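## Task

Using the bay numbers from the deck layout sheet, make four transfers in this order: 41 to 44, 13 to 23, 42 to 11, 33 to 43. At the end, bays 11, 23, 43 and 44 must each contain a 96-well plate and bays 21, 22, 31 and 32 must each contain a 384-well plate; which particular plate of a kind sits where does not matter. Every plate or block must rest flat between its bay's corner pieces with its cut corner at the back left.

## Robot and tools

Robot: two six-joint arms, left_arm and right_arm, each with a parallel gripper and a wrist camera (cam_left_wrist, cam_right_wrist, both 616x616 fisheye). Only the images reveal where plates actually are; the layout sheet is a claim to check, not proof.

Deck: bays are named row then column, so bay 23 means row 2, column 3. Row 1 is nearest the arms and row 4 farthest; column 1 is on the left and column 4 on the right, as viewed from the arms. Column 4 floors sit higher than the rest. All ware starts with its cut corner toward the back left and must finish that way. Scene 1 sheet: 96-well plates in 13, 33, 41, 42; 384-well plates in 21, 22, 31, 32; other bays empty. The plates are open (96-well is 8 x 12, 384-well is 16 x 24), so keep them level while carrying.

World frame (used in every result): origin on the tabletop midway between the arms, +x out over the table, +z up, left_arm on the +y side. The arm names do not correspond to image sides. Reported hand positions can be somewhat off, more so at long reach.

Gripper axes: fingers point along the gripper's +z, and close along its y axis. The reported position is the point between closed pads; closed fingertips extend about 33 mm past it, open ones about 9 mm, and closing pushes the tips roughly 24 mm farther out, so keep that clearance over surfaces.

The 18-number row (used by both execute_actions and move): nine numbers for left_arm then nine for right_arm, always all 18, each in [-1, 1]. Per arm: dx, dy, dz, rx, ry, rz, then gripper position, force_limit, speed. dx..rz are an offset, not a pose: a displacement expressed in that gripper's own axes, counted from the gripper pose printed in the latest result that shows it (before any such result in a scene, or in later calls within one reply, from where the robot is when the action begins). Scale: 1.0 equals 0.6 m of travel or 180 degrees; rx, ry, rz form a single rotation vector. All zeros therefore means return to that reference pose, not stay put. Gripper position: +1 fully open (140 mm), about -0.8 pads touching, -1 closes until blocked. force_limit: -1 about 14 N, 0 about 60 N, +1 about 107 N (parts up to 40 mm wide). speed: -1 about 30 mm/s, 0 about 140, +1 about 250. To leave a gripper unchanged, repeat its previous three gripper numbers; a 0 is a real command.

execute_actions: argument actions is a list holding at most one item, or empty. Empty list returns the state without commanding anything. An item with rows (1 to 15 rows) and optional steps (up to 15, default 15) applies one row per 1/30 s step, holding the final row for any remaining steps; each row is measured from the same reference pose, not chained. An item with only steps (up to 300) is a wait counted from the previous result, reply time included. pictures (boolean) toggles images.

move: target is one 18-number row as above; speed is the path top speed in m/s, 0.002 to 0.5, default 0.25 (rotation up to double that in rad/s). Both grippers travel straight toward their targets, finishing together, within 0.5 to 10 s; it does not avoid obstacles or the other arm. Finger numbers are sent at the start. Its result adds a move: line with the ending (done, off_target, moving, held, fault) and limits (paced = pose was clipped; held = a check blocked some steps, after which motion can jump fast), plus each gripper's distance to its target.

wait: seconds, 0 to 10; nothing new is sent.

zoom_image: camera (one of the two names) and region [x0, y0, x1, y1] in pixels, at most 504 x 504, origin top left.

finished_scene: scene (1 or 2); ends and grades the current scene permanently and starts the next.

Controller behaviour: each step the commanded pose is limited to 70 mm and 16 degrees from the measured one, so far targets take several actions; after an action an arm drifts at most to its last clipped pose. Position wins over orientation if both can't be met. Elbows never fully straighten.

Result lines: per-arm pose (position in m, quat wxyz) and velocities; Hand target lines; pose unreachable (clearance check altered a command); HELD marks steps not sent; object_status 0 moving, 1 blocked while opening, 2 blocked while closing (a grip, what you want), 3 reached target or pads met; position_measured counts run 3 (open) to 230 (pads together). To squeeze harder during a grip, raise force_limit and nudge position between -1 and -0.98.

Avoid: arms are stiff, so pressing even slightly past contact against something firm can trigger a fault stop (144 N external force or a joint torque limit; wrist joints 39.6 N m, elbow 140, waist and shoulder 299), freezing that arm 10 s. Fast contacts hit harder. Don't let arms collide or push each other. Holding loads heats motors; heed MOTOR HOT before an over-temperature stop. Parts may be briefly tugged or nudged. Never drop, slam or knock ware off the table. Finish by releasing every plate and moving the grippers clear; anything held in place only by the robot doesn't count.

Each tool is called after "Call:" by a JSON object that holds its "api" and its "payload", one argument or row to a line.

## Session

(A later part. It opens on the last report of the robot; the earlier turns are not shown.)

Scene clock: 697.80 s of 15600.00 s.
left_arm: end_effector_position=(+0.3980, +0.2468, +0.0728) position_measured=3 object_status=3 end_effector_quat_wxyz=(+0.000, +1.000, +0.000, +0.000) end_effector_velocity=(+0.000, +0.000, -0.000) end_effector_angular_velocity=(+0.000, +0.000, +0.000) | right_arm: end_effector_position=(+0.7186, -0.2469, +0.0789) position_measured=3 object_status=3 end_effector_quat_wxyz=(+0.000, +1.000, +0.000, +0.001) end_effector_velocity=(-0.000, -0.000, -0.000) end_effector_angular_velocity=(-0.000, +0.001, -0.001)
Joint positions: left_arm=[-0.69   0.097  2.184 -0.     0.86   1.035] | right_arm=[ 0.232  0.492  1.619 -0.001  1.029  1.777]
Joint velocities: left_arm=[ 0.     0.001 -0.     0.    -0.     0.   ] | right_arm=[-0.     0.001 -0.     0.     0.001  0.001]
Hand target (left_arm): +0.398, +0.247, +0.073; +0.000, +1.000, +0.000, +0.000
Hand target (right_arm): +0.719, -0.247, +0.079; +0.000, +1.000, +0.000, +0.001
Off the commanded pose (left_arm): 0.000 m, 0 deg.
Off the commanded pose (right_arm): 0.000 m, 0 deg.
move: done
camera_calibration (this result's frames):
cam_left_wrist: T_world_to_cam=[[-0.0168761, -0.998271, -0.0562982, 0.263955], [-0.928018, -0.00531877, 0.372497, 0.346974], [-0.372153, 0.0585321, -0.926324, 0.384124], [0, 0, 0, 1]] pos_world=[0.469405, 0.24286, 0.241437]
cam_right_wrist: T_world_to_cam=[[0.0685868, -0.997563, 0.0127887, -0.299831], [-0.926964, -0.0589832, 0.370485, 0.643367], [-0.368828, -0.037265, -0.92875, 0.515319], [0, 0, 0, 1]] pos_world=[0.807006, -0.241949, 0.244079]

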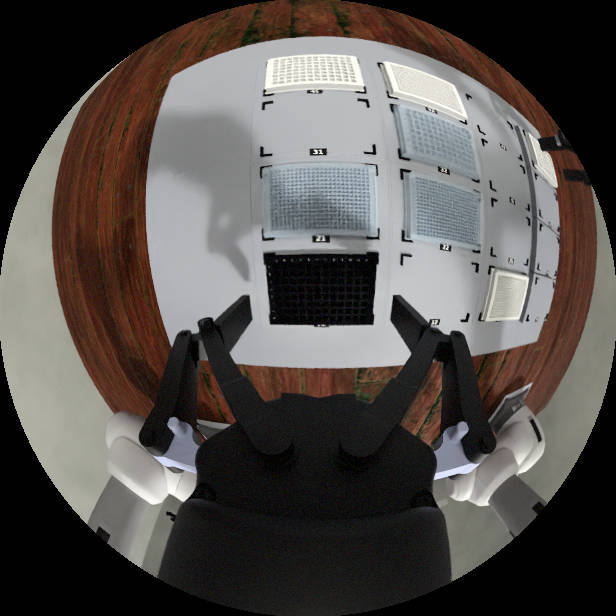

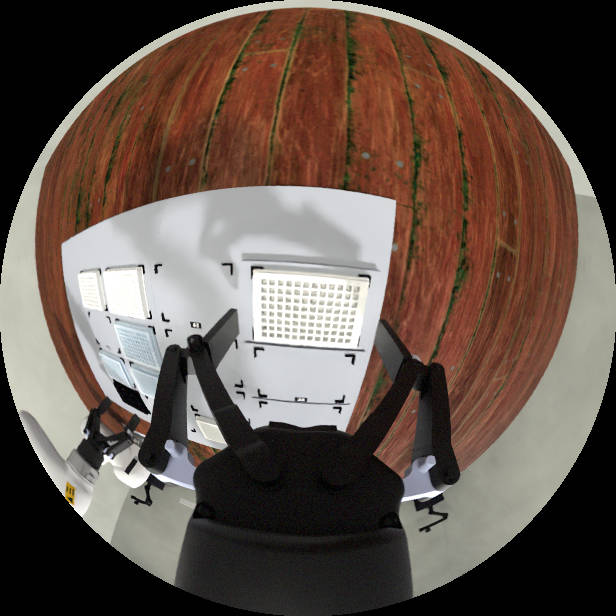

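Call:
{"api": "move", "payload": {
  "target": [0.37, -0.255, -0.0035, 0, 0, 0, 1, 0, -0.6, -0.1777, -0.5488, 0.0232, 0, 0, 0, 1, 0, -0.6],
  "speed": 0.3
}}

Call:
{"api": "move", "payload": {
  "target": [0, 0, 0, 0, 0, 0, 1, 0, -0.6, 0, 0, 0.055, 0, 0, 0, 1, 0, -0.6],
  "speed": 0.08
}}

Call:
{"api": "zoom_image", "payload": {
  "camera": "cam_right_wrist",
  "region": [228, 298, 268, 343]
}}

Call:
{"api": "zoom_image", "payload": {
  "camera": "cam_right_wrist",
  "region": [350, 308, 390, 353]
}}

Call:
{"api": "zoom_image", "payload": {
  "camera": "cam_right_wrist",
  "region": [230, 240, 280, 290]
}}

Call:
{"api": "zoom_image", "payload": {
  "camera": "cam_right_wrist",
  "region": [350, 250, 400, 300]
}}

Scene clock: 726.27 s of 15600.00 s.
left_arm: end_effector_position=(+0.6200, +0.3995, +0.0750) position_measured=3 object_status=3 end_effector_quat_wxyz=(+0.000, +1.000, +0.000, +0.000) end_effector_velocity=(-0.000, +0.000, -0.000) end_effector_angular_velocity=(+0.000, +0.001, -0.000) | right_arm: end_effector_position=(+0.6116, +0.0822, +0.0651) position_measured=3 object_status=3 end_effector_quat_wxyz=(-0.000, +1.000, +0.000, +0.001) end_effector_velocity=(-0.001, +0.001, -0.002) end_effector_angular_velocity=(-0.001, +0.001, +0.002)
Joint positions: left_arm=[-0.305  0.34   1.862 -0.     0.94   1.42 ] | right_arm=[ 0.666  0.578  1.505 -0.001  1.057  2.211]
Joint velocities: left_arm=[ 0.     0.    -0.    -0.     0.001  0.   ] | right_arm=[ 0.001  0.002  0.     0.    -0.001 -0.001]
Hand target (left_arm): +0.620, +0.400, +0.075; +0.000, +1.000, +0.000, +0.000
Hand target (right_arm): +0.612, +0.082, +0.065; -0.000, +1.000, +0.000, +0.001
Off the commanded pose (left_arm): 0.000 m, 0 deg.
Off the commanded pose (right_arm): 0.000 m, 0 deg.
After step 90, 23.87 s passed at rest.
move: done
camera_calibration (this result's frames):
cam_left_wrist: T_world_to_cam=[[-0.0168898, -0.998262, -0.0564547, 0.420289], [-0.928038, -0.0053614, 0.372447, 0.55301], [-0.372103, 0.0586827, -0.926335, 0.459757], [0, 0, 0, 1]] pos_world=[0.69139, 0.395544, 0.243649]
cam_right_wrist: T_world_to_cam=[[0.0685189, -0.997574, 0.0122844, 0.0360731], [-0.926996, -0.0591102, 0.370385, 0.568726], [-0.36876, -0.036766, -0.928797, 0.47524], [0, 0, 0, 1]] pos_world=[0.699985, 0.0870758, 0.230311]

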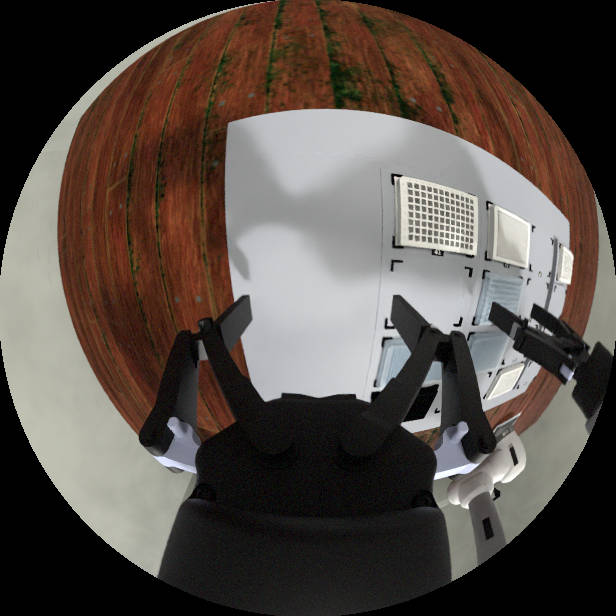

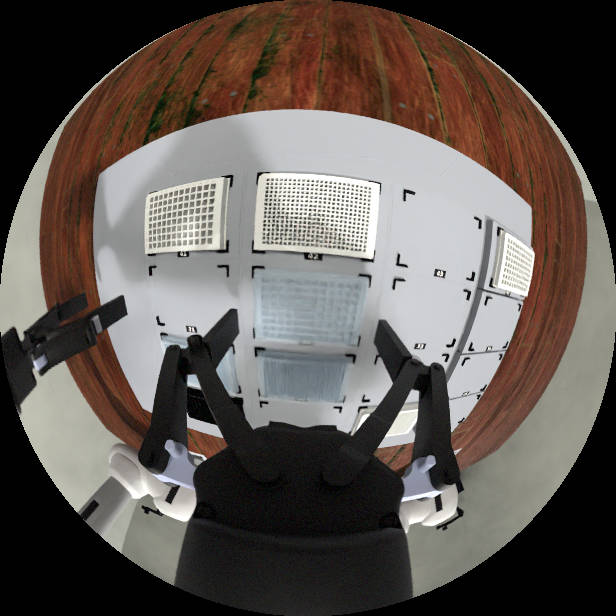

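Scene clock: 727.03 s of 15600.00 s.
left_arm: end_effector_position=(+0.6200, +0.3995, +0.0750) position_measured=3 object_status=3 end_effector_quat_wxyz=(+0.000, +1.000, +0.000, +0.000) end_effector_velocity=(-0.000, -0.000, +0.000) end_effector_angular_velocity=(-0.001, +0.000, -0.000) | right_arm: end_effector_position=(+0.6117, +0.0823, +0.0321) position_measured=3 object_status=3 end_effector_quat_wxyz=(-0.000, +1.000, +0.000, +0.001) end_effector_velocity=(-0.000, +0.001, -0.000) end_effector_angular_velocity=(+0.001, -0.000, +0.001)
Joint positions: left_arm=[-0.305  0.34   1.862 -0.     0.94   1.42 ] | right_arm=[ 0.666  0.606  1.526 -0.001  1.008  2.211]
Joint velocities: left_arm=[ 0.    -0.    -0.    -0.001  0.001  0.001] | right_arm=[ 0.001  0.    -0.     0.001 -0.001 -0.   ]
Hand target (left_arm): +0.620, +0.400, +0.075; +0.000, +1.000, +0.000, +0.000
Hand target (right_arm): +0.612, +0.082, +0.032; -0.000, +1.000, +0.000, +0.001
Off the commanded pose (left_arm): 0.000 m, 0 deg.
Off the commanded pose (right_arm): 0.000 m, 0 deg.
move: done
camera_calibration (this result's frames):
cam_left_wrist: T_world_to_cam=[[-0.0168837, -0.998262, -0.0564539, 0.42029], [-0.928038, -0.00536675, 0.372448, 0.553019], [-0.372104, 0.0586796, -0.926334, 0.45976], [0, 0, 0, 1]] pos_world=[0.691397, 0.39555, 0.243648]
cam_right_wrist: T_world_to_cam=[[0.0685912, -0.997569, 0.012284, 0.0364928], [-0.927003, -0.0591787, 0.370355, 0.581014], [-0.368728, -0.0367904, -0.928809, 0.444618], [0, 0, 0, 1]] pos_world=[0.700042, 0.0871455, 0.197336]

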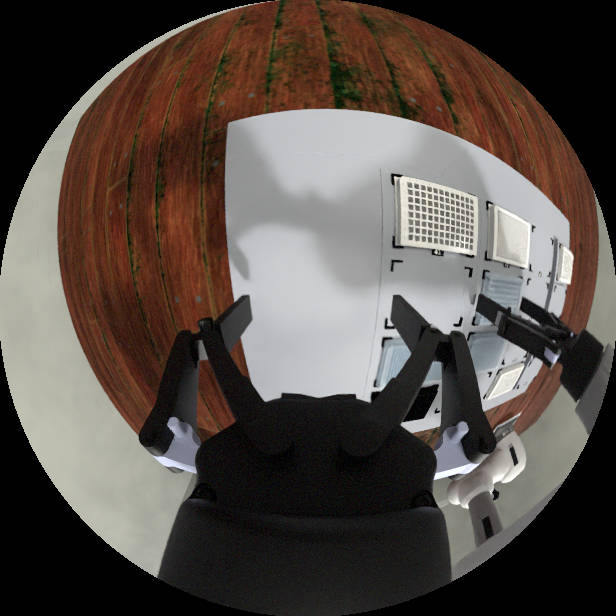

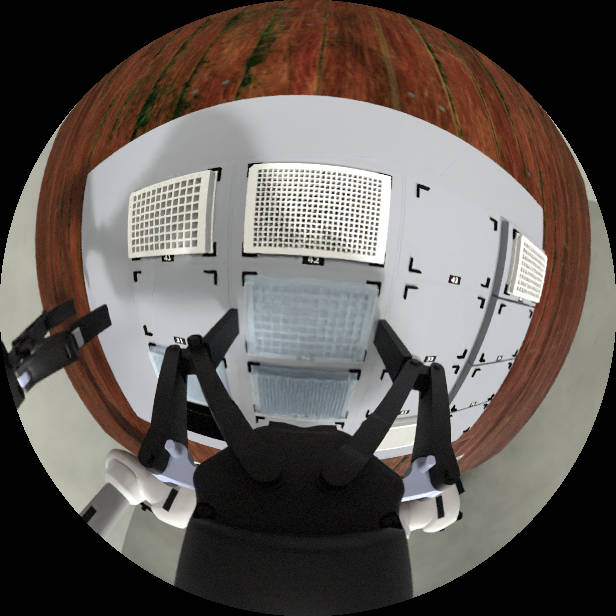

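Region (228, 298, 268, 343) of cam_right_wrist's 616x616 image, scaled by 11.200, with more detail than that image has.

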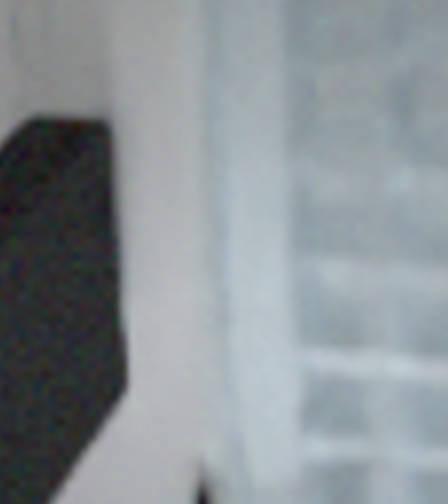

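Region (350, 308, 390, 353) of cam_right_wrist's 616x616 image, scaled by 11.200, with more detail than that image has.

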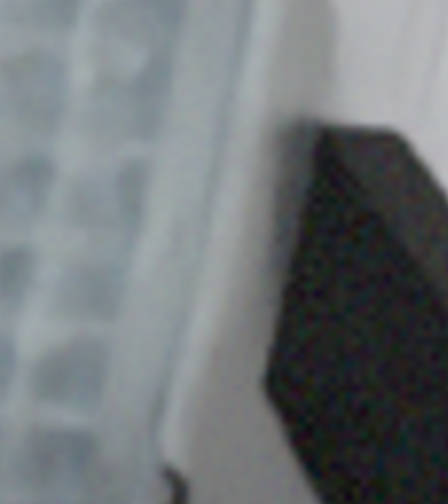

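Region (230, 240, 280, 290) of cam_right_wrist's 616x616 image, scaled by 10.080, with more detail than that image has.

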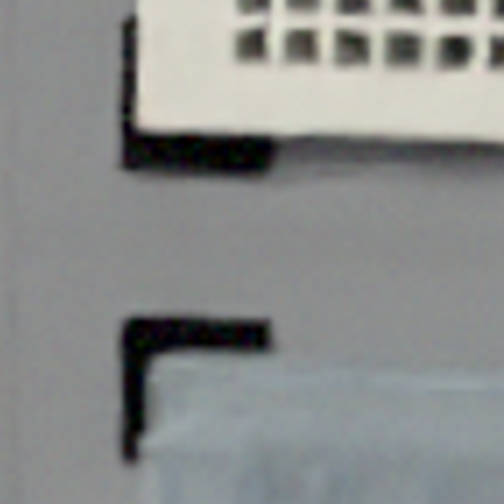

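Region (350, 250, 400, 300) of cam_right_wrist's 616x616 image, scaled by 10.080, with more detail than that image has.

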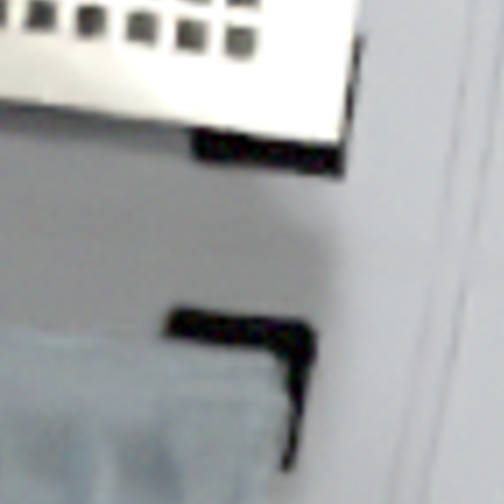

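Call:
{"api": "execute_actions", "payload": {
  "actions": [
    {"rows": [[0, 0, 0, 0, 0, 0, 1, 0, -0.6, 0, 0.0007, -0.0017, 0, 0, 0, 1, 0, -0.7], [0, 0, 0, 0, 0, 0, 1, 0, -0.6, 0, 0.0007, -0.0017, 0, 0, 0, 1, 0, -0.7], [0, 0, 0, 0, 0, 0, 1, 0, -0.6, 0, 0.0007, -0.0017, 0, 0, 0, -1, 0, -0.7]], "steps": 15}
  ],
  "pictures": false
}}

Call:
{"api": "execute_actions", "payload": {
  "actions": [
    {"steps": 6}
  ],
  "pictures": false
}}

Call:
{"api": "move", "payload": {
  "target": [0, 0, 0, 0, 0, 0, 1, 0, -0.6, 0, 0, -0.0667, 0, 0, 0, -1, 0, -0.7],
  "speed": 0.1
}}

Call:
{"api": "move", "payload": {
  "target": [0.1652, 0.5285, 0.0167, 0, 0, 0, 1, 0, -0.6, -0.1777, 0.2735, 0, 0, 0, 0, -1, 0, -0.7],
  "speed": 0.28
}}

Call:
{"api": "move", "payload": {
  "target": [0, 0, 0.0567, 0, 0, 0, 1, 0, -0.6, 0, 0, 0.0583, 0, 0, 0, -1, 0, -0.7],
  "speed": 0.08
}}

Call:
{"api": "zoom_image", "payload": {
  "camera": "cam_left_wrist",
  "region": [240, 225, 290, 275]
}}

Call:
{"api": "zoom_image", "payload": {
  "camera": "cam_left_wrist",
  "region": [355, 225, 405, 275]
}}

Call:
{"api": "zoom_image", "payload": {
  "camera": "cam_right_wrist",
  "region": [230, 240, 280, 290]
}}

Call:
{"api": "zoom_image", "payload": {
  "camera": "cam_right_wrist",
  "region": [350, 250, 400, 300]
}}

Scene clock: 761.67 s of 15600.00 s.
left_arm: end_effector_position=(+0.6200, +0.3995, +0.0750) position_measured=3 object_status=3 end_effector_quat_wxyz=(+0.000, +1.000, +0.000, +0.000) end_effector_velocity=(+0.000, -0.000, +0.000) end_effector_angular_velocity=(-0.000, -0.001, -0.000) | right_arm: end_effector_position=(+0.6118, +0.0819, +0.0336) position_measured=39 object_status=0 end_effector_quat_wxyz=(-0.000, +1.000, +0.000, +0.001) end_effector_velocity=(-0.000, -0.002, -0.002) end_effector_angular_velocity=(-0.004, +0.001, +0.002)
Joint positions: left_arm=[-0.305  0.34   1.862 -0.     0.94   1.42 ] | right_arm=[ 0.665  0.604  1.526 -0.001  1.009  2.211]
Joint velocities: left_arm=[-0.    -0.    -0.     0.    -0.001 -0.   ] | right_arm=[-0.     0.001  0.002 -0.003 -0.    -0.001]
Hand target (left_arm): +0.620, +0.400, +0.075; +0.000, +1.000, +0.000, +0.000
Hand target (right_arm): +0.612, +0.082, +0.033; -0.000, +1.000, +0.000, +0.001
Off the commanded pose (left_arm): 0.000 m, 0 deg.
Off the commanded pose (right_arm): 0.000 m, 0 deg.
Steps of this call (steps 1 to 90: nothing new was sent; then 31.13 s passed at rest; steps 91 to 105: all 15 steps of this action). Readings (end_effector_position | what the end effector reports):
91: left_arm (+0.6200, +0.3995, +0.0750) | right_arm (+0.6117, +0.0823, +0.0321) | left_arm position_measured=3 object_status=3 | right_arm position_measured=3 object_status=3
92: left_arm (+0.6200, +0.3995, +0.0750) | right_arm (+0.6118, +0.0822, +0.0322) | left_arm position_measured=3 object_status=3 | right_arm position_measured=3 object_status=3
94: left_arm (+0.6200, +0.3995, +0.0750) | right_arm (+0.6118, +0.0820, +0.0328) | left_arm position_measured=3 object_status=3 | right_arm position_measured=4 object_status=0
98: left_arm (+0.6200, +0.3995, +0.0750) | right_arm (+0.6117, +0.0819, +0.0330) | left_arm position_measured=3 object_status=3 | right_arm position_measured=18 object_status=0
105: the state above

Scene clock: 761.87 s of 15600.00 s.
left_arm: end_effector_position=(+0.6200, +0.3995, +0.0750) position_measured=3 object_status=3 end_effector_quat_wxyz=(+0.000, +1.000, +0.000, +0.000) end_effector_velocity=(+0.001, -0.000, +0.000) end_effector_angular_velocity=(+0.000, -0.002, +0.000) | right_arm: end_effector_position=(+0.6117, +0.0818, +0.0334) position_measured=39 object_status=2 end_effector_quat_wxyz=(-0.000, +1.000, +0.000, +0.001) end_effector_velocity=(-0.001, +0.000, -0.002) end_effector_angular_velocity=(-0.000, +0.002, -0.000)
Joint positions: left_arm=[-0.305  0.34   1.862 -0.     0.94   1.42 ] | right_arm=[ 0.665  0.604  1.526 -0.001  1.009  2.211]
Joint velocities: left_arm=[-0.    -0.    -0.     0.    -0.001 -0.001] | right_arm=[ 0.     0.001  0.001  0.001 -0.    -0.   ]
Hand target (left_arm): +0.620, +0.400, +0.075; +0.000, +1.000, +0.000, +0.000
Hand target (right_arm): +0.612, +0.082, +0.033; -0.000, +1.000, +0.000, +0.001
Off the commanded pose (left_arm): 0.000 m, 0 deg.
Off the commanded pose (right_arm): 0.000 m, 0 deg.
Steps of this call (steps 1 to 6: nothing new was sent). Readings (end_effector_position | what the end effector reports):
1: left_arm (+0.6200, +0.3995, +0.0750) | right_arm (+0.6118, +0.0819, +0.0336) | left_arm position_measured=3 object_status=3 | right_arm position_measured=39 object_status=0
2: left_arm (+0.6200, +0.3995, +0.0750) | right_arm (+0.6118, +0.0819, +0.0336) | left_arm position_measured=3 object_status=3 | right_arm position_measured=39 object_status=0
4: left_arm (+0.6200, +0.3995, +0.0750) | right_arm (+0.6117, +0.0819, +0.0335) | left_arm position_measured=3 object_status=3 | right_arm position_measured=39 object_status=0
6: the state above

Scene clock: 762.87 s of 15600.00 s.
left_arm: end_effector_position=(+0.6200, +0.3995, +0.0750) position_measured=3 object_status=3 end_effector_quat_wxyz=(+0.000, +1.000, +0.000, +0.000) end_effector_velocity=(-0.001, -0.000, -0.000) end_effector_angular_velocity=(+0.000, +0.002, -0.001) | right_arm: end_effector_position=(+0.6116, +0.0818, +0.0732) position_measured=40 object_status=2 end_effector_quat_wxyz=(-0.000, +1.000, +0.000, +0.001) end_effector_velocity=(+0.000, -0.000, +0.002) end_effector_angular_velocity=(+0.001, -0.001, -0.001)
Joint positions: left_arm=[-0.305  0.34   1.862 -0.     0.94   1.42 ] | right_arm=[ 0.665  0.572  1.5   -0.001  1.069  2.211]
Joint velocities: left_arm=[-0.001  0.     0.    -0.     0.002  0.   ] | right_arm=[-0.    -0.002 -0.     0.     0.     0.   ]
Hand target (left_arm): +0.620, +0.400, +0.075; +0.000, +1.000, +0.000, +0.000
Hand target (right_arm): +0.612, +0.082, +0.073; -0.000, +1.000, +0.000, +0.001
Off the commanded pose (left_arm): 0.000 m, 0 deg.
Off the commanded pose (right_arm): 0.000 m, 0 deg.
move: done
camera_calibration (this result's frames):
cam_left_wrist: T_world_to_cam=[[-0.0168934, -0.998262, -0.0564541, 0.42029], [-0.928038, -0.0053578, 0.372448, 0.553015], [-0.372103, 0.0586834, -0.926334, 0.459758], [0, 0, 0, 1]] pos_world=[0.691396, 0.395542, 0.243648]
cam_right_wrist: T_world_to_cam=[[0.0684929, -0.997576, 0.0122861, 0.035543], [-0.927002, -0.0590858, 0.370374, 0.565695], [-0.36875, -0.0367573, -0.928801, 0.482736], [0, 0, 0, 1]] pos_world=[0.699975, 0.0866255, 0.23841]

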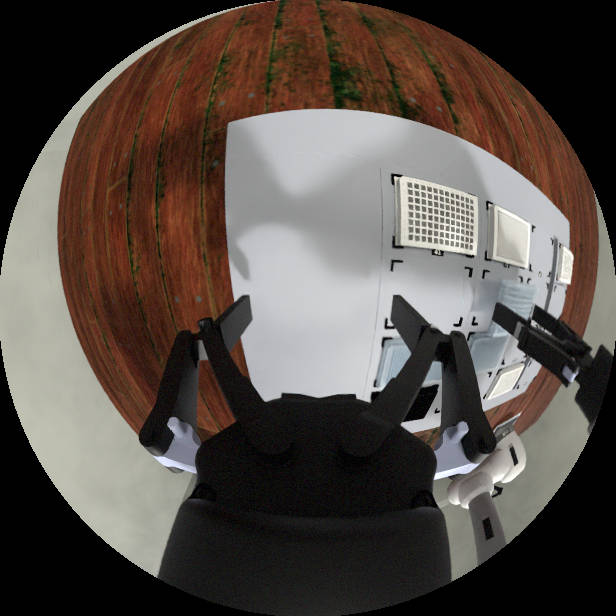

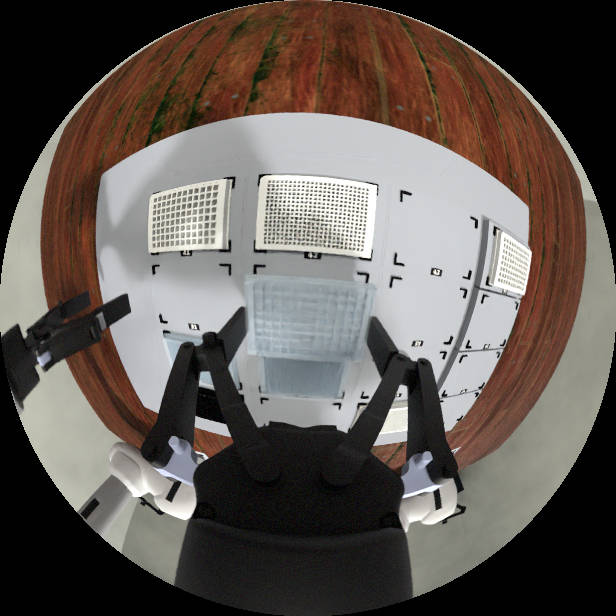

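Scene clock: 764.47 s of 15600.00 s.
left_arm: end_effector_position=(+0.7192, +0.0826, +0.0652) position_measured=3 object_status=3 end_effector_quat_wxyz=(+0.000, +1.000, +0.000, +0.000) end_effector_velocity=(+0.000, -0.001, +0.000) end_effector_angular_velocity=(-0.001, -0.001, -0.002) | right_arm: end_effector_position=(+0.5053, -0.0825, +0.0727) position_measured=40 object_status=2 end_effector_quat_wxyz=(-0.000, +1.000, +0.000, +0.001) end_effector_velocity=(+0.000, +0.001, +0.001) end_effector_angular_velocity=(+0.003, -0.001, -0.000)
Joint positions: left_arm=[-0.663  0.605  1.459 -0.     1.077  1.061] | right_arm=[ 0.559  0.321  1.894 -0.001  0.925  2.105]
Joint velocities: left_arm=[-0.001  0.    -0.001 -0.    -0.001  0.001] | right_arm=[-0.    -0.002  0.     0.002 -0.001 -0.001]
Hand target (left_arm): +0.719, +0.083, +0.065; +0.000, +1.000, +0.000, +0.000
Hand target (right_arm): +0.505, -0.082, +0.073; -0.000, +1.000, +0.000, +0.001
Off the commanded pose (left_arm): 0.000 m, 0 deg.
Off the commanded pose (right_arm): 0.000 m, 0 deg.
move: done
camera_calibration (this result's frames):
cam_left_wrist: T_world_to_cam=[[-0.016845, -0.998272, -0.0562958, 0.104962], [-0.928024, -0.0053458, 0.372481, 0.647022], [-0.372139, 0.0585183, -0.926331, 0.506176], [0, 0, 0, 1]] pos_world=[0.790588, 0.0786193, 0.233791]
cam_right_wrist: T_world_to_cam=[[0.0687626, -0.997554, 0.0125842, -0.121229], [-0.927017, -0.0592288, 0.370313, 0.457577], [-0.368662, -0.0371295, -0.928822, 0.437006], [0, 0, 0, 1]] pos_world=[0.593625, -0.077605, 0.237979]

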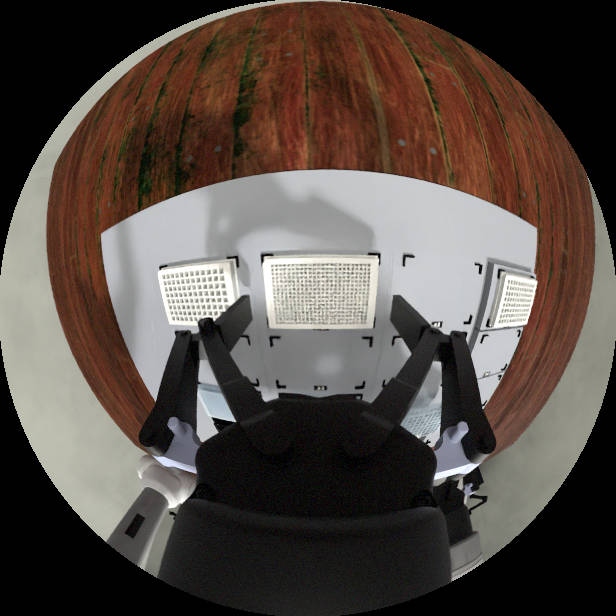

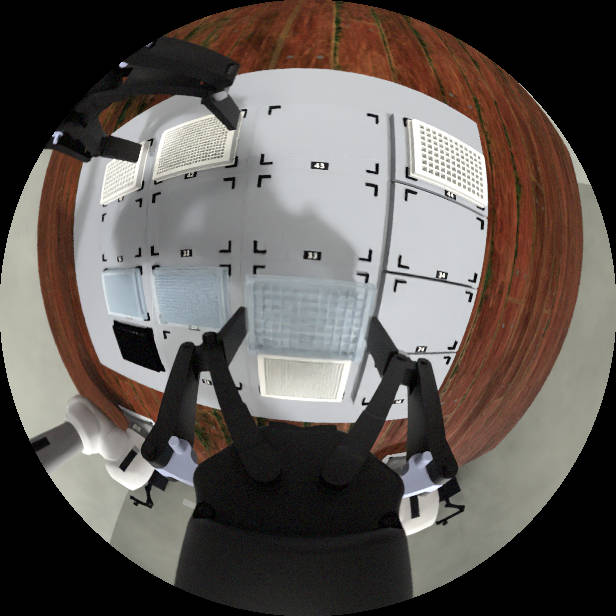

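Scene clock: 765.23 s of 15600.00 s.
left_arm: end_effector_position=(+0.7192, +0.0826, +0.0312) position_measured=3 object_status=3 end_effector_quat_wxyz=(+0.000, +1.000, +0.000, +0.000) end_effector_velocity=(-0.000, -0.000, -0.000) end_effector_angular_velocity=(+0.000, +0.000, +0.001) | right_arm: end_effector_position=(+0.5054, -0.0825, +0.0378) position_measured=40 object_status=2 end_effector_quat_wxyz=(-0.000, +1.000, +0.000, +0.001) end_effector_velocity=(-0.000, -0.000, +0.000) end_effector_angular_velocity=(-0.000, +0.000, +0.000)
Joint positions: left_arm=[-0.663  0.633  1.481  0.     1.027  1.061] | right_arm=[ 0.559  0.358  1.919 -0.001  0.863  2.105]
Joint velocities: left_arm=[-0.     0.     0.     0.    -0.    -0.001] | right_arm=[-0.    -0.001 -0.     0.     0.001 -0.   ]
Hand target (left_arm): +0.719, +0.083, +0.031; +0.000, +1.000, +0.000, +0.000
Hand target (right_arm): +0.505, -0.082, +0.038; -0.000, +1.000, +0.000, +0.001
Off the commanded pose (left_arm): 0.000 m, 0 deg.
Off the commanded pose (right_arm): 0.000 m, 0 deg.
move: done
camera_calibration (this result's frames):
cam_left_wrist: T_world_to_cam=[[-0.0168795, -0.99827, -0.0563191, 0.103072], [-0.928044, -0.00531926, 0.372431, 0.659697], [-0.372087, 0.0585531, -0.926349, 0.474674], [0, 0, 0, 1]] pos_world=[0.790588, 0.0786094, 0.199827]
cam_right_wrist: T_world_to_cam=[[0.0687374, -0.997557, 0.0124795, -0.120714], [-0.927008, -0.0592433, 0.370332, 0.470591], [-0.368688, -0.0370243, -0.928816, 0.404583], [0, 0, 0, 1]] pos_world=[0.593704, -0.07756, 0.203015]

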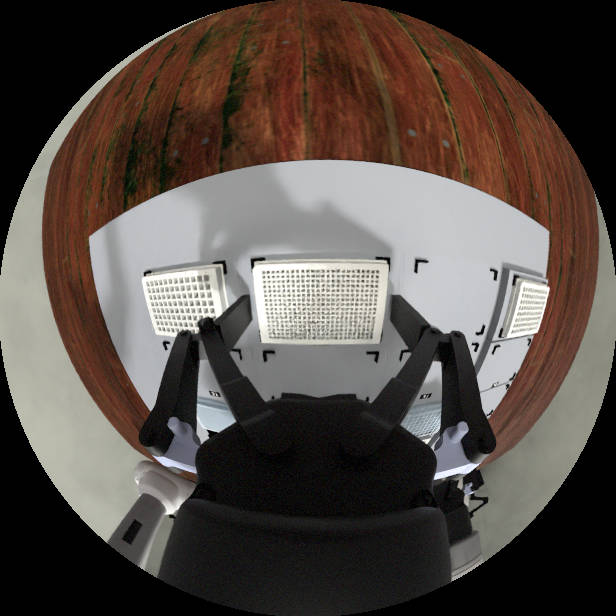

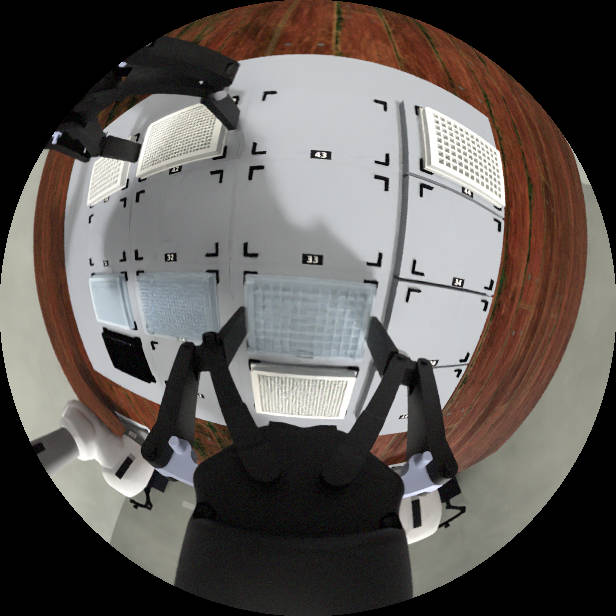

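Region (240, 225, 290, 275) of cam_left_wrist's 616x616 image, scaled by 10.080, with more detail than that image has.

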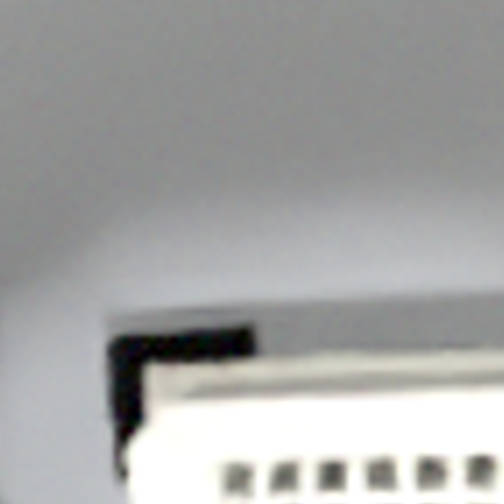

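Region (355, 225, 405, 275) of cam_left_wrist's 616x616 image, scaled by 10.080, with more detail than that image has.

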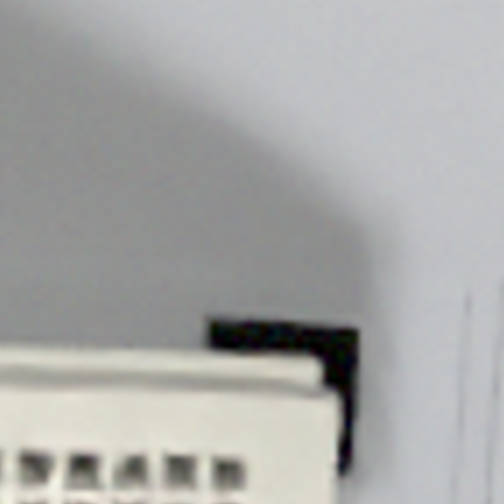

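Region (230, 240, 280, 290) of cam_right_wrist's 616x616 image, scaled by 10.080, with more detail than that image has.

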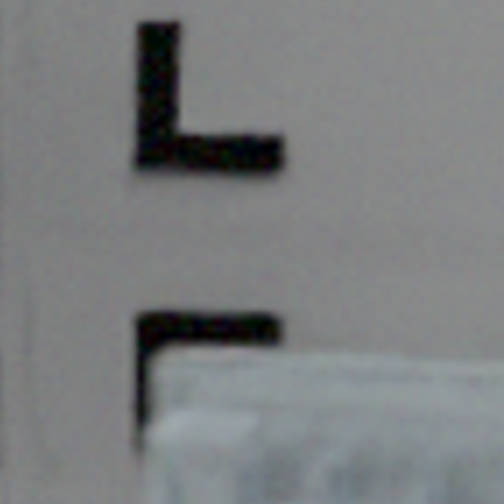

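Region (350, 250, 400, 300) of cam_right_wrist's 616x616 image, scaled by 10.080, with more detail than that image has.

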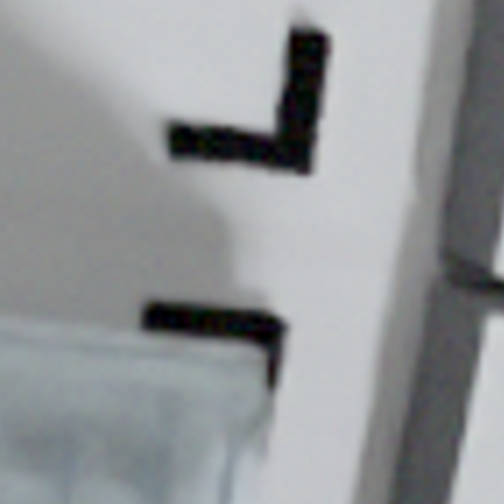

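Call:
{"api": "execute_actions", "payload": {
  "actions": [
    {"rows": [[0.0006, -0.00075, 0, 0, 0, 0, 1, 0, -0.7, -0.001, -0.0004, 0, 0, 0, 0, -1, 0, -0.7], [0.0006, -0.00075, 0, 0, 0, 0, 1, 0, -0.7, -0.001, -0.0004, 0, 0, 0, 0, -1, 0, -0.7], [0.0006, -0.00075, 0, 0, 0, 0, -1, 0, -0.7, -0.001, -0.0004, 0, 0, 0, 0, -1, 0, -0.7], [0.0006, -0.00075, 0, 0, 0, 0, -1, 0, -0.7, -0.001, -0.0004, 0.0007, 0, 0, 0, -1, 0, -0.7], [0.0006, -0.00075, 0, 0, 0, 0, -1, 0, -0.7, -0.001, -0.0004, 0.0014, 0, 0, 0, -1, 0, -0.7], [0.0006, -0.00075, 0, 0, 0, 0, -1, 0, -0.7, -0.001, -0.0004, 0.0021, 0, 0, 0, -1, 0, -0.7], [0.0006, -0.00075, 0, 0, 0, 0, -1, 0, -0.7, -0.001, -0.0004, 0.0028, 0, 0, 0, -1, 0, -0.7], [0.0006, -0.00075, 0, 0, 0, 0, -1, 0, -0.7, -0.001, -0.0004, 0.0035, 0, 0, 0, -1, 0, -0.7], [0.0006, -0.00075, 0, 0, 0, 0, -1, 0, -0.7, -0.001, -0.0004, 0.0042, 0, 0, 0, -1, 0, -0.7], [0.0006, -0.00075, 0, 0, 0, 0, -1, 0, -0.7, -0.001, -0.0004, 0.0049, 0, 0, 0, -1, 0, -0.7], [0.0006, -0.00075, 0, 0, 0, 0, -1, 0, -0.7, -0.001, -0.0004, 0.0056, 0, 0, 0, -1, 0, -0.7], [0.0006, -0.00075, 0, 0, 0, 0, -1, 0, -0.7, -0.001, -0.0004, 0.0063, 0, 0, 0, -1, 0, -0.7], [0.0006, -0.00075, 0, 0, 0, 0, -1, 0, -0.7, -0.001, -0.0004, 0.007, 0, 0, 0, -1, 0, -0.7], [0.0006, -0.00075, 0, 0, 0, 0, -1, 0, -0.7, -0.001, -0.0004, 0.0075, 0, 0, 0, -1, 0, -0.7]], "steps": 15}
  ],
  "pictures": false
}}

Call:
{"api": "execute_actions", "payload": {
  "actions": [
    {"steps": 5}
  ],
  "pictures": true
}}

Call:
{"api": "zoom_image", "payload": {
  "camera": "cam_right_wrist",
  "region": [230, 240, 280, 290]
}}

Call:
{"api": "zoom_image", "payload": {
  "camera": "cam_right_wrist",
  "region": [350, 250, 400, 300]
}}

Scene clock: 806.47 s of 15600.00 s.
left_arm: end_effector_position=(+0.7197, +0.0829, +0.0313) position_measured=39 object_status=0 end_effector_quat_wxyz=(+0.000, +1.000, +0.000, +0.000) end_effector_velocity=(+0.001, -0.000, -0.000) end_effector_angular_velocity=(-0.001, -0.001, -0.000) | right_arm: end_effector_position=(+0.5048, -0.0822, +0.0337) position_measured=40 object_status=2 end_effector_quat_wxyz=(-0.000, +1.000, +0.000, +0.001) end_effector_velocity=(+0.002, +0.001, -0.004) end_effector_angular_velocity=(+0.002, -0.004, -0.000)
Joint positions: left_arm=[-0.662  0.633  1.48  -0.     1.027  1.062] | right_arm=[ 0.56   0.362  1.922 -0.001  0.855  2.105]
Joint velocities: left_arm=[ 0.     0.     0.    -0.    -0.002  0.001] | right_arm=[-0.     0.005  0.002 -0.    -0.012  0.   ]
Hand target (left_arm): +0.720, +0.083, +0.031; +0.000, +1.000, +0.000, +0.000
Hand target (right_arm): +0.505, -0.082, +0.033; -0.000, +1.000, +0.000, +0.001
Off the commanded pose (left_arm): 0.000 m, 0 deg.
Off the commanded pose (right_arm): 0.000 m, 0 deg.
Steps of this call (steps 1 to 90: nothing new was sent; then 37.73 s passed at rest; steps 91 to 105: all 15 steps of this action). Readings (end_effector_position | what the end effector reports):
91: left_arm (+0.7192, +0.0826, +0.0312) | right_arm (+0.5054, -0.0825, +0.0377) | left_arm position_measured=3 object_status=3 | right_arm position_measured=40 object_status=2
92: left_arm (+0.7193, +0.0828, +0.0311) | right_arm (+0.5053, -0.0824, +0.0377) | left_arm position_measured=3 object_status=3 | right_arm position_measured=40 object_status=2
94: left_arm (+0.7194, +0.0830, +0.0311) | right_arm (+0.5049, -0.0823, +0.0377) | left_arm position_measured=4 object_status=0 | right_arm position_measured=40 object_status=2
98: left_arm (+0.7195, +0.0830, +0.0311) | right_arm (+0.5048, -0.0822, +0.0366) | left_arm position_measured=18 object_status=0 | right_arm position_measured=40 object_status=2
105: the state above

Scene clock: 806.63 s of 15600.00 s.
left_arm: end_effector_position=(+0.7197, +0.0829, +0.0313) position_measured=39 object_status=2 end_effector_quat_wxyz=(+0.000, +1.000, +0.000, +0.000) end_effector_velocity=(+0.000, +0.000, +0.000) end_effector_angular_velocity=(-0.000, -0.001, +0.002) | right_arm: end_effector_position=(+0.5048, -0.0822, +0.0334) position_measured=40 object_status=2 end_effector_quat_wxyz=(-0.000, +1.000, +0.000, +0.001) end_effector_velocity=(+0.000, +0.000, +0.000) end_effector_angular_velocity=(+0.002, -0.002, -0.000)
Joint positions: left_arm=[-0.662  0.633  1.48  -0.     1.027  1.062] | right_arm=[ 0.56   0.363  1.923 -0.001  0.855  2.105]
Joint velocities: left_arm=[ 0.    -0.    -0.     0.    -0.001 -0.001] | right_arm=[-0.    -0.     0.     0.001 -0.002 -0.   ]
Hand target (left_arm): +0.720, +0.083, +0.031; +0.000, +1.000, +0.000, +0.000
Hand target (right_arm): +0.505, -0.082, +0.033; -0.000, +1.000, +0.000, +0.001
Off the commanded pose (left_arm): 0.000 m, 0 deg.
Off the commanded pose (right_arm): 0.000 m, 0 deg.
Steps of this call (steps 1 to 5: nothing new was sent). Readings (end_effector_position | what the end effector reports):
1: left_arm (+0.7197, +0.0829, +0.0313) | right_arm (+0.5048, -0.0822, +0.0336) | left_arm position_measured=39 object_status=0 | right_arm position_measured=40 object_status=2
2: left_arm (+0.7197, +0.0829, +0.0313) | right_arm (+0.5048, -0.0822, +0.0335) | left_arm position_measured=39 object_status=0 | right_arm position_measured=40 object_status=2
4: left_arm (+0.7197, +0.0829, +0.0313) | right_arm (+0.5048, -0.0822, +0.0334) | left_arm position_measured=39 object_status=0 | right_arm position_measured=40 object_status=2
5: the state above
camera_calibration (this result's frames):
cam_left_wrist: T_world_to_cam=[[-0.0168332, -0.99828, -0.056161, 0.103411], [-0.928117, -0.00529184, 0.37225, 0.660169], [-0.371907, 0.0583901, -0.926432, 0.474852], [0, 0, 0, 1]] pos_world=[0.791056, 0.0790002, 0.199978]
cam_right_wrist: T_world_to_cam=[[0.0688099, -0.997552, 0.0124936, -0.120415], [-0.927056, -0.0593107, 0.370201, 0.471744], [-0.368554, -0.0370558, -0.928868, 0.400259], [0, 0, 0, 1]] pos_world=[0.593136, -0.0773092, 0.198652]

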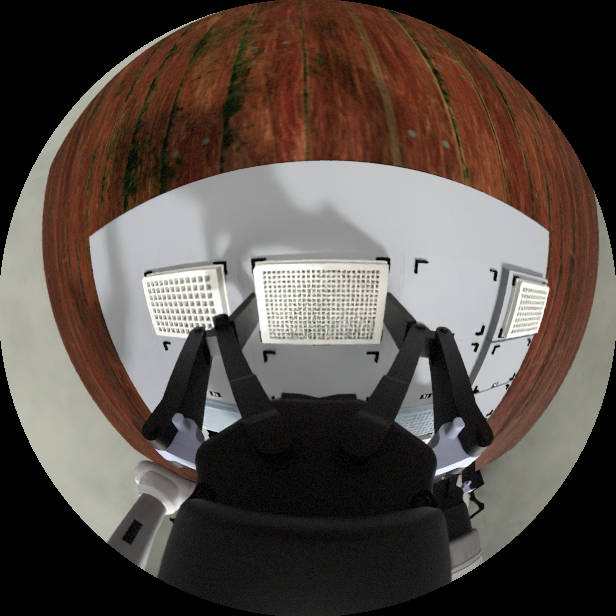

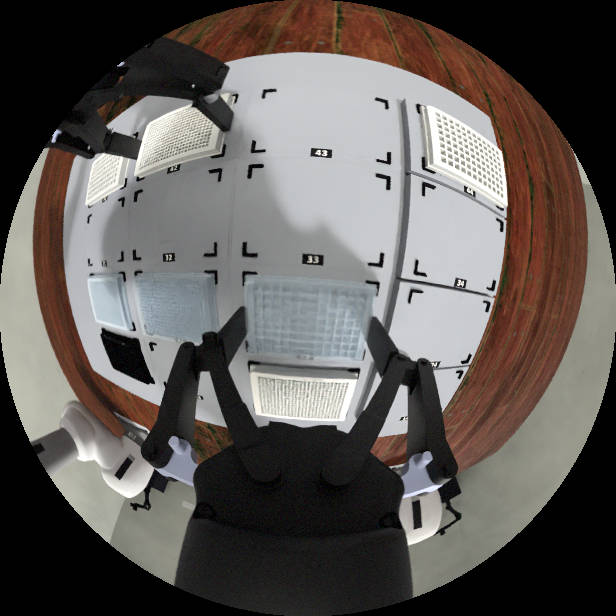

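Region (230, 240, 280, 290) of cam_right_wrist's 616x616 image, scaled by 10.080, with more detail than that image has.

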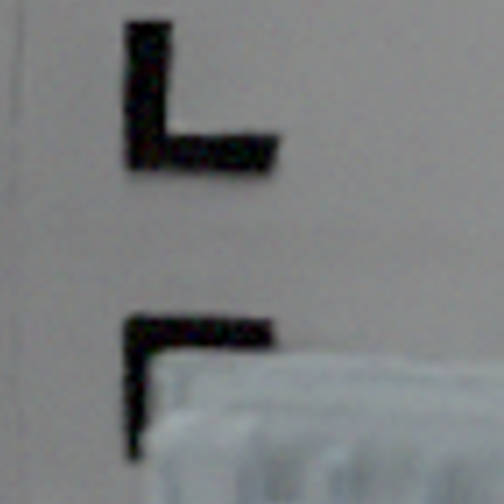

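Region (350, 250, 400, 300) of cam_right_wrist's 616x616 image, scaled by 10.080, with more detail than that image has.

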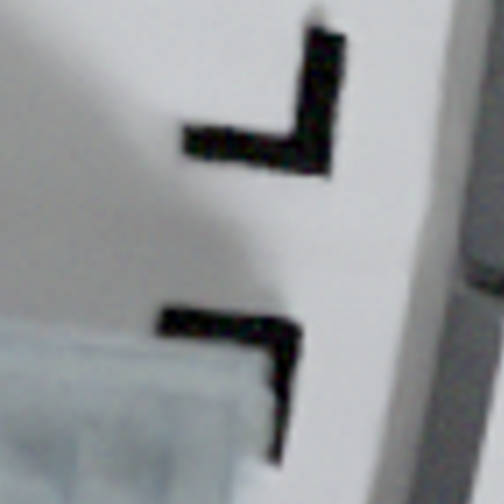

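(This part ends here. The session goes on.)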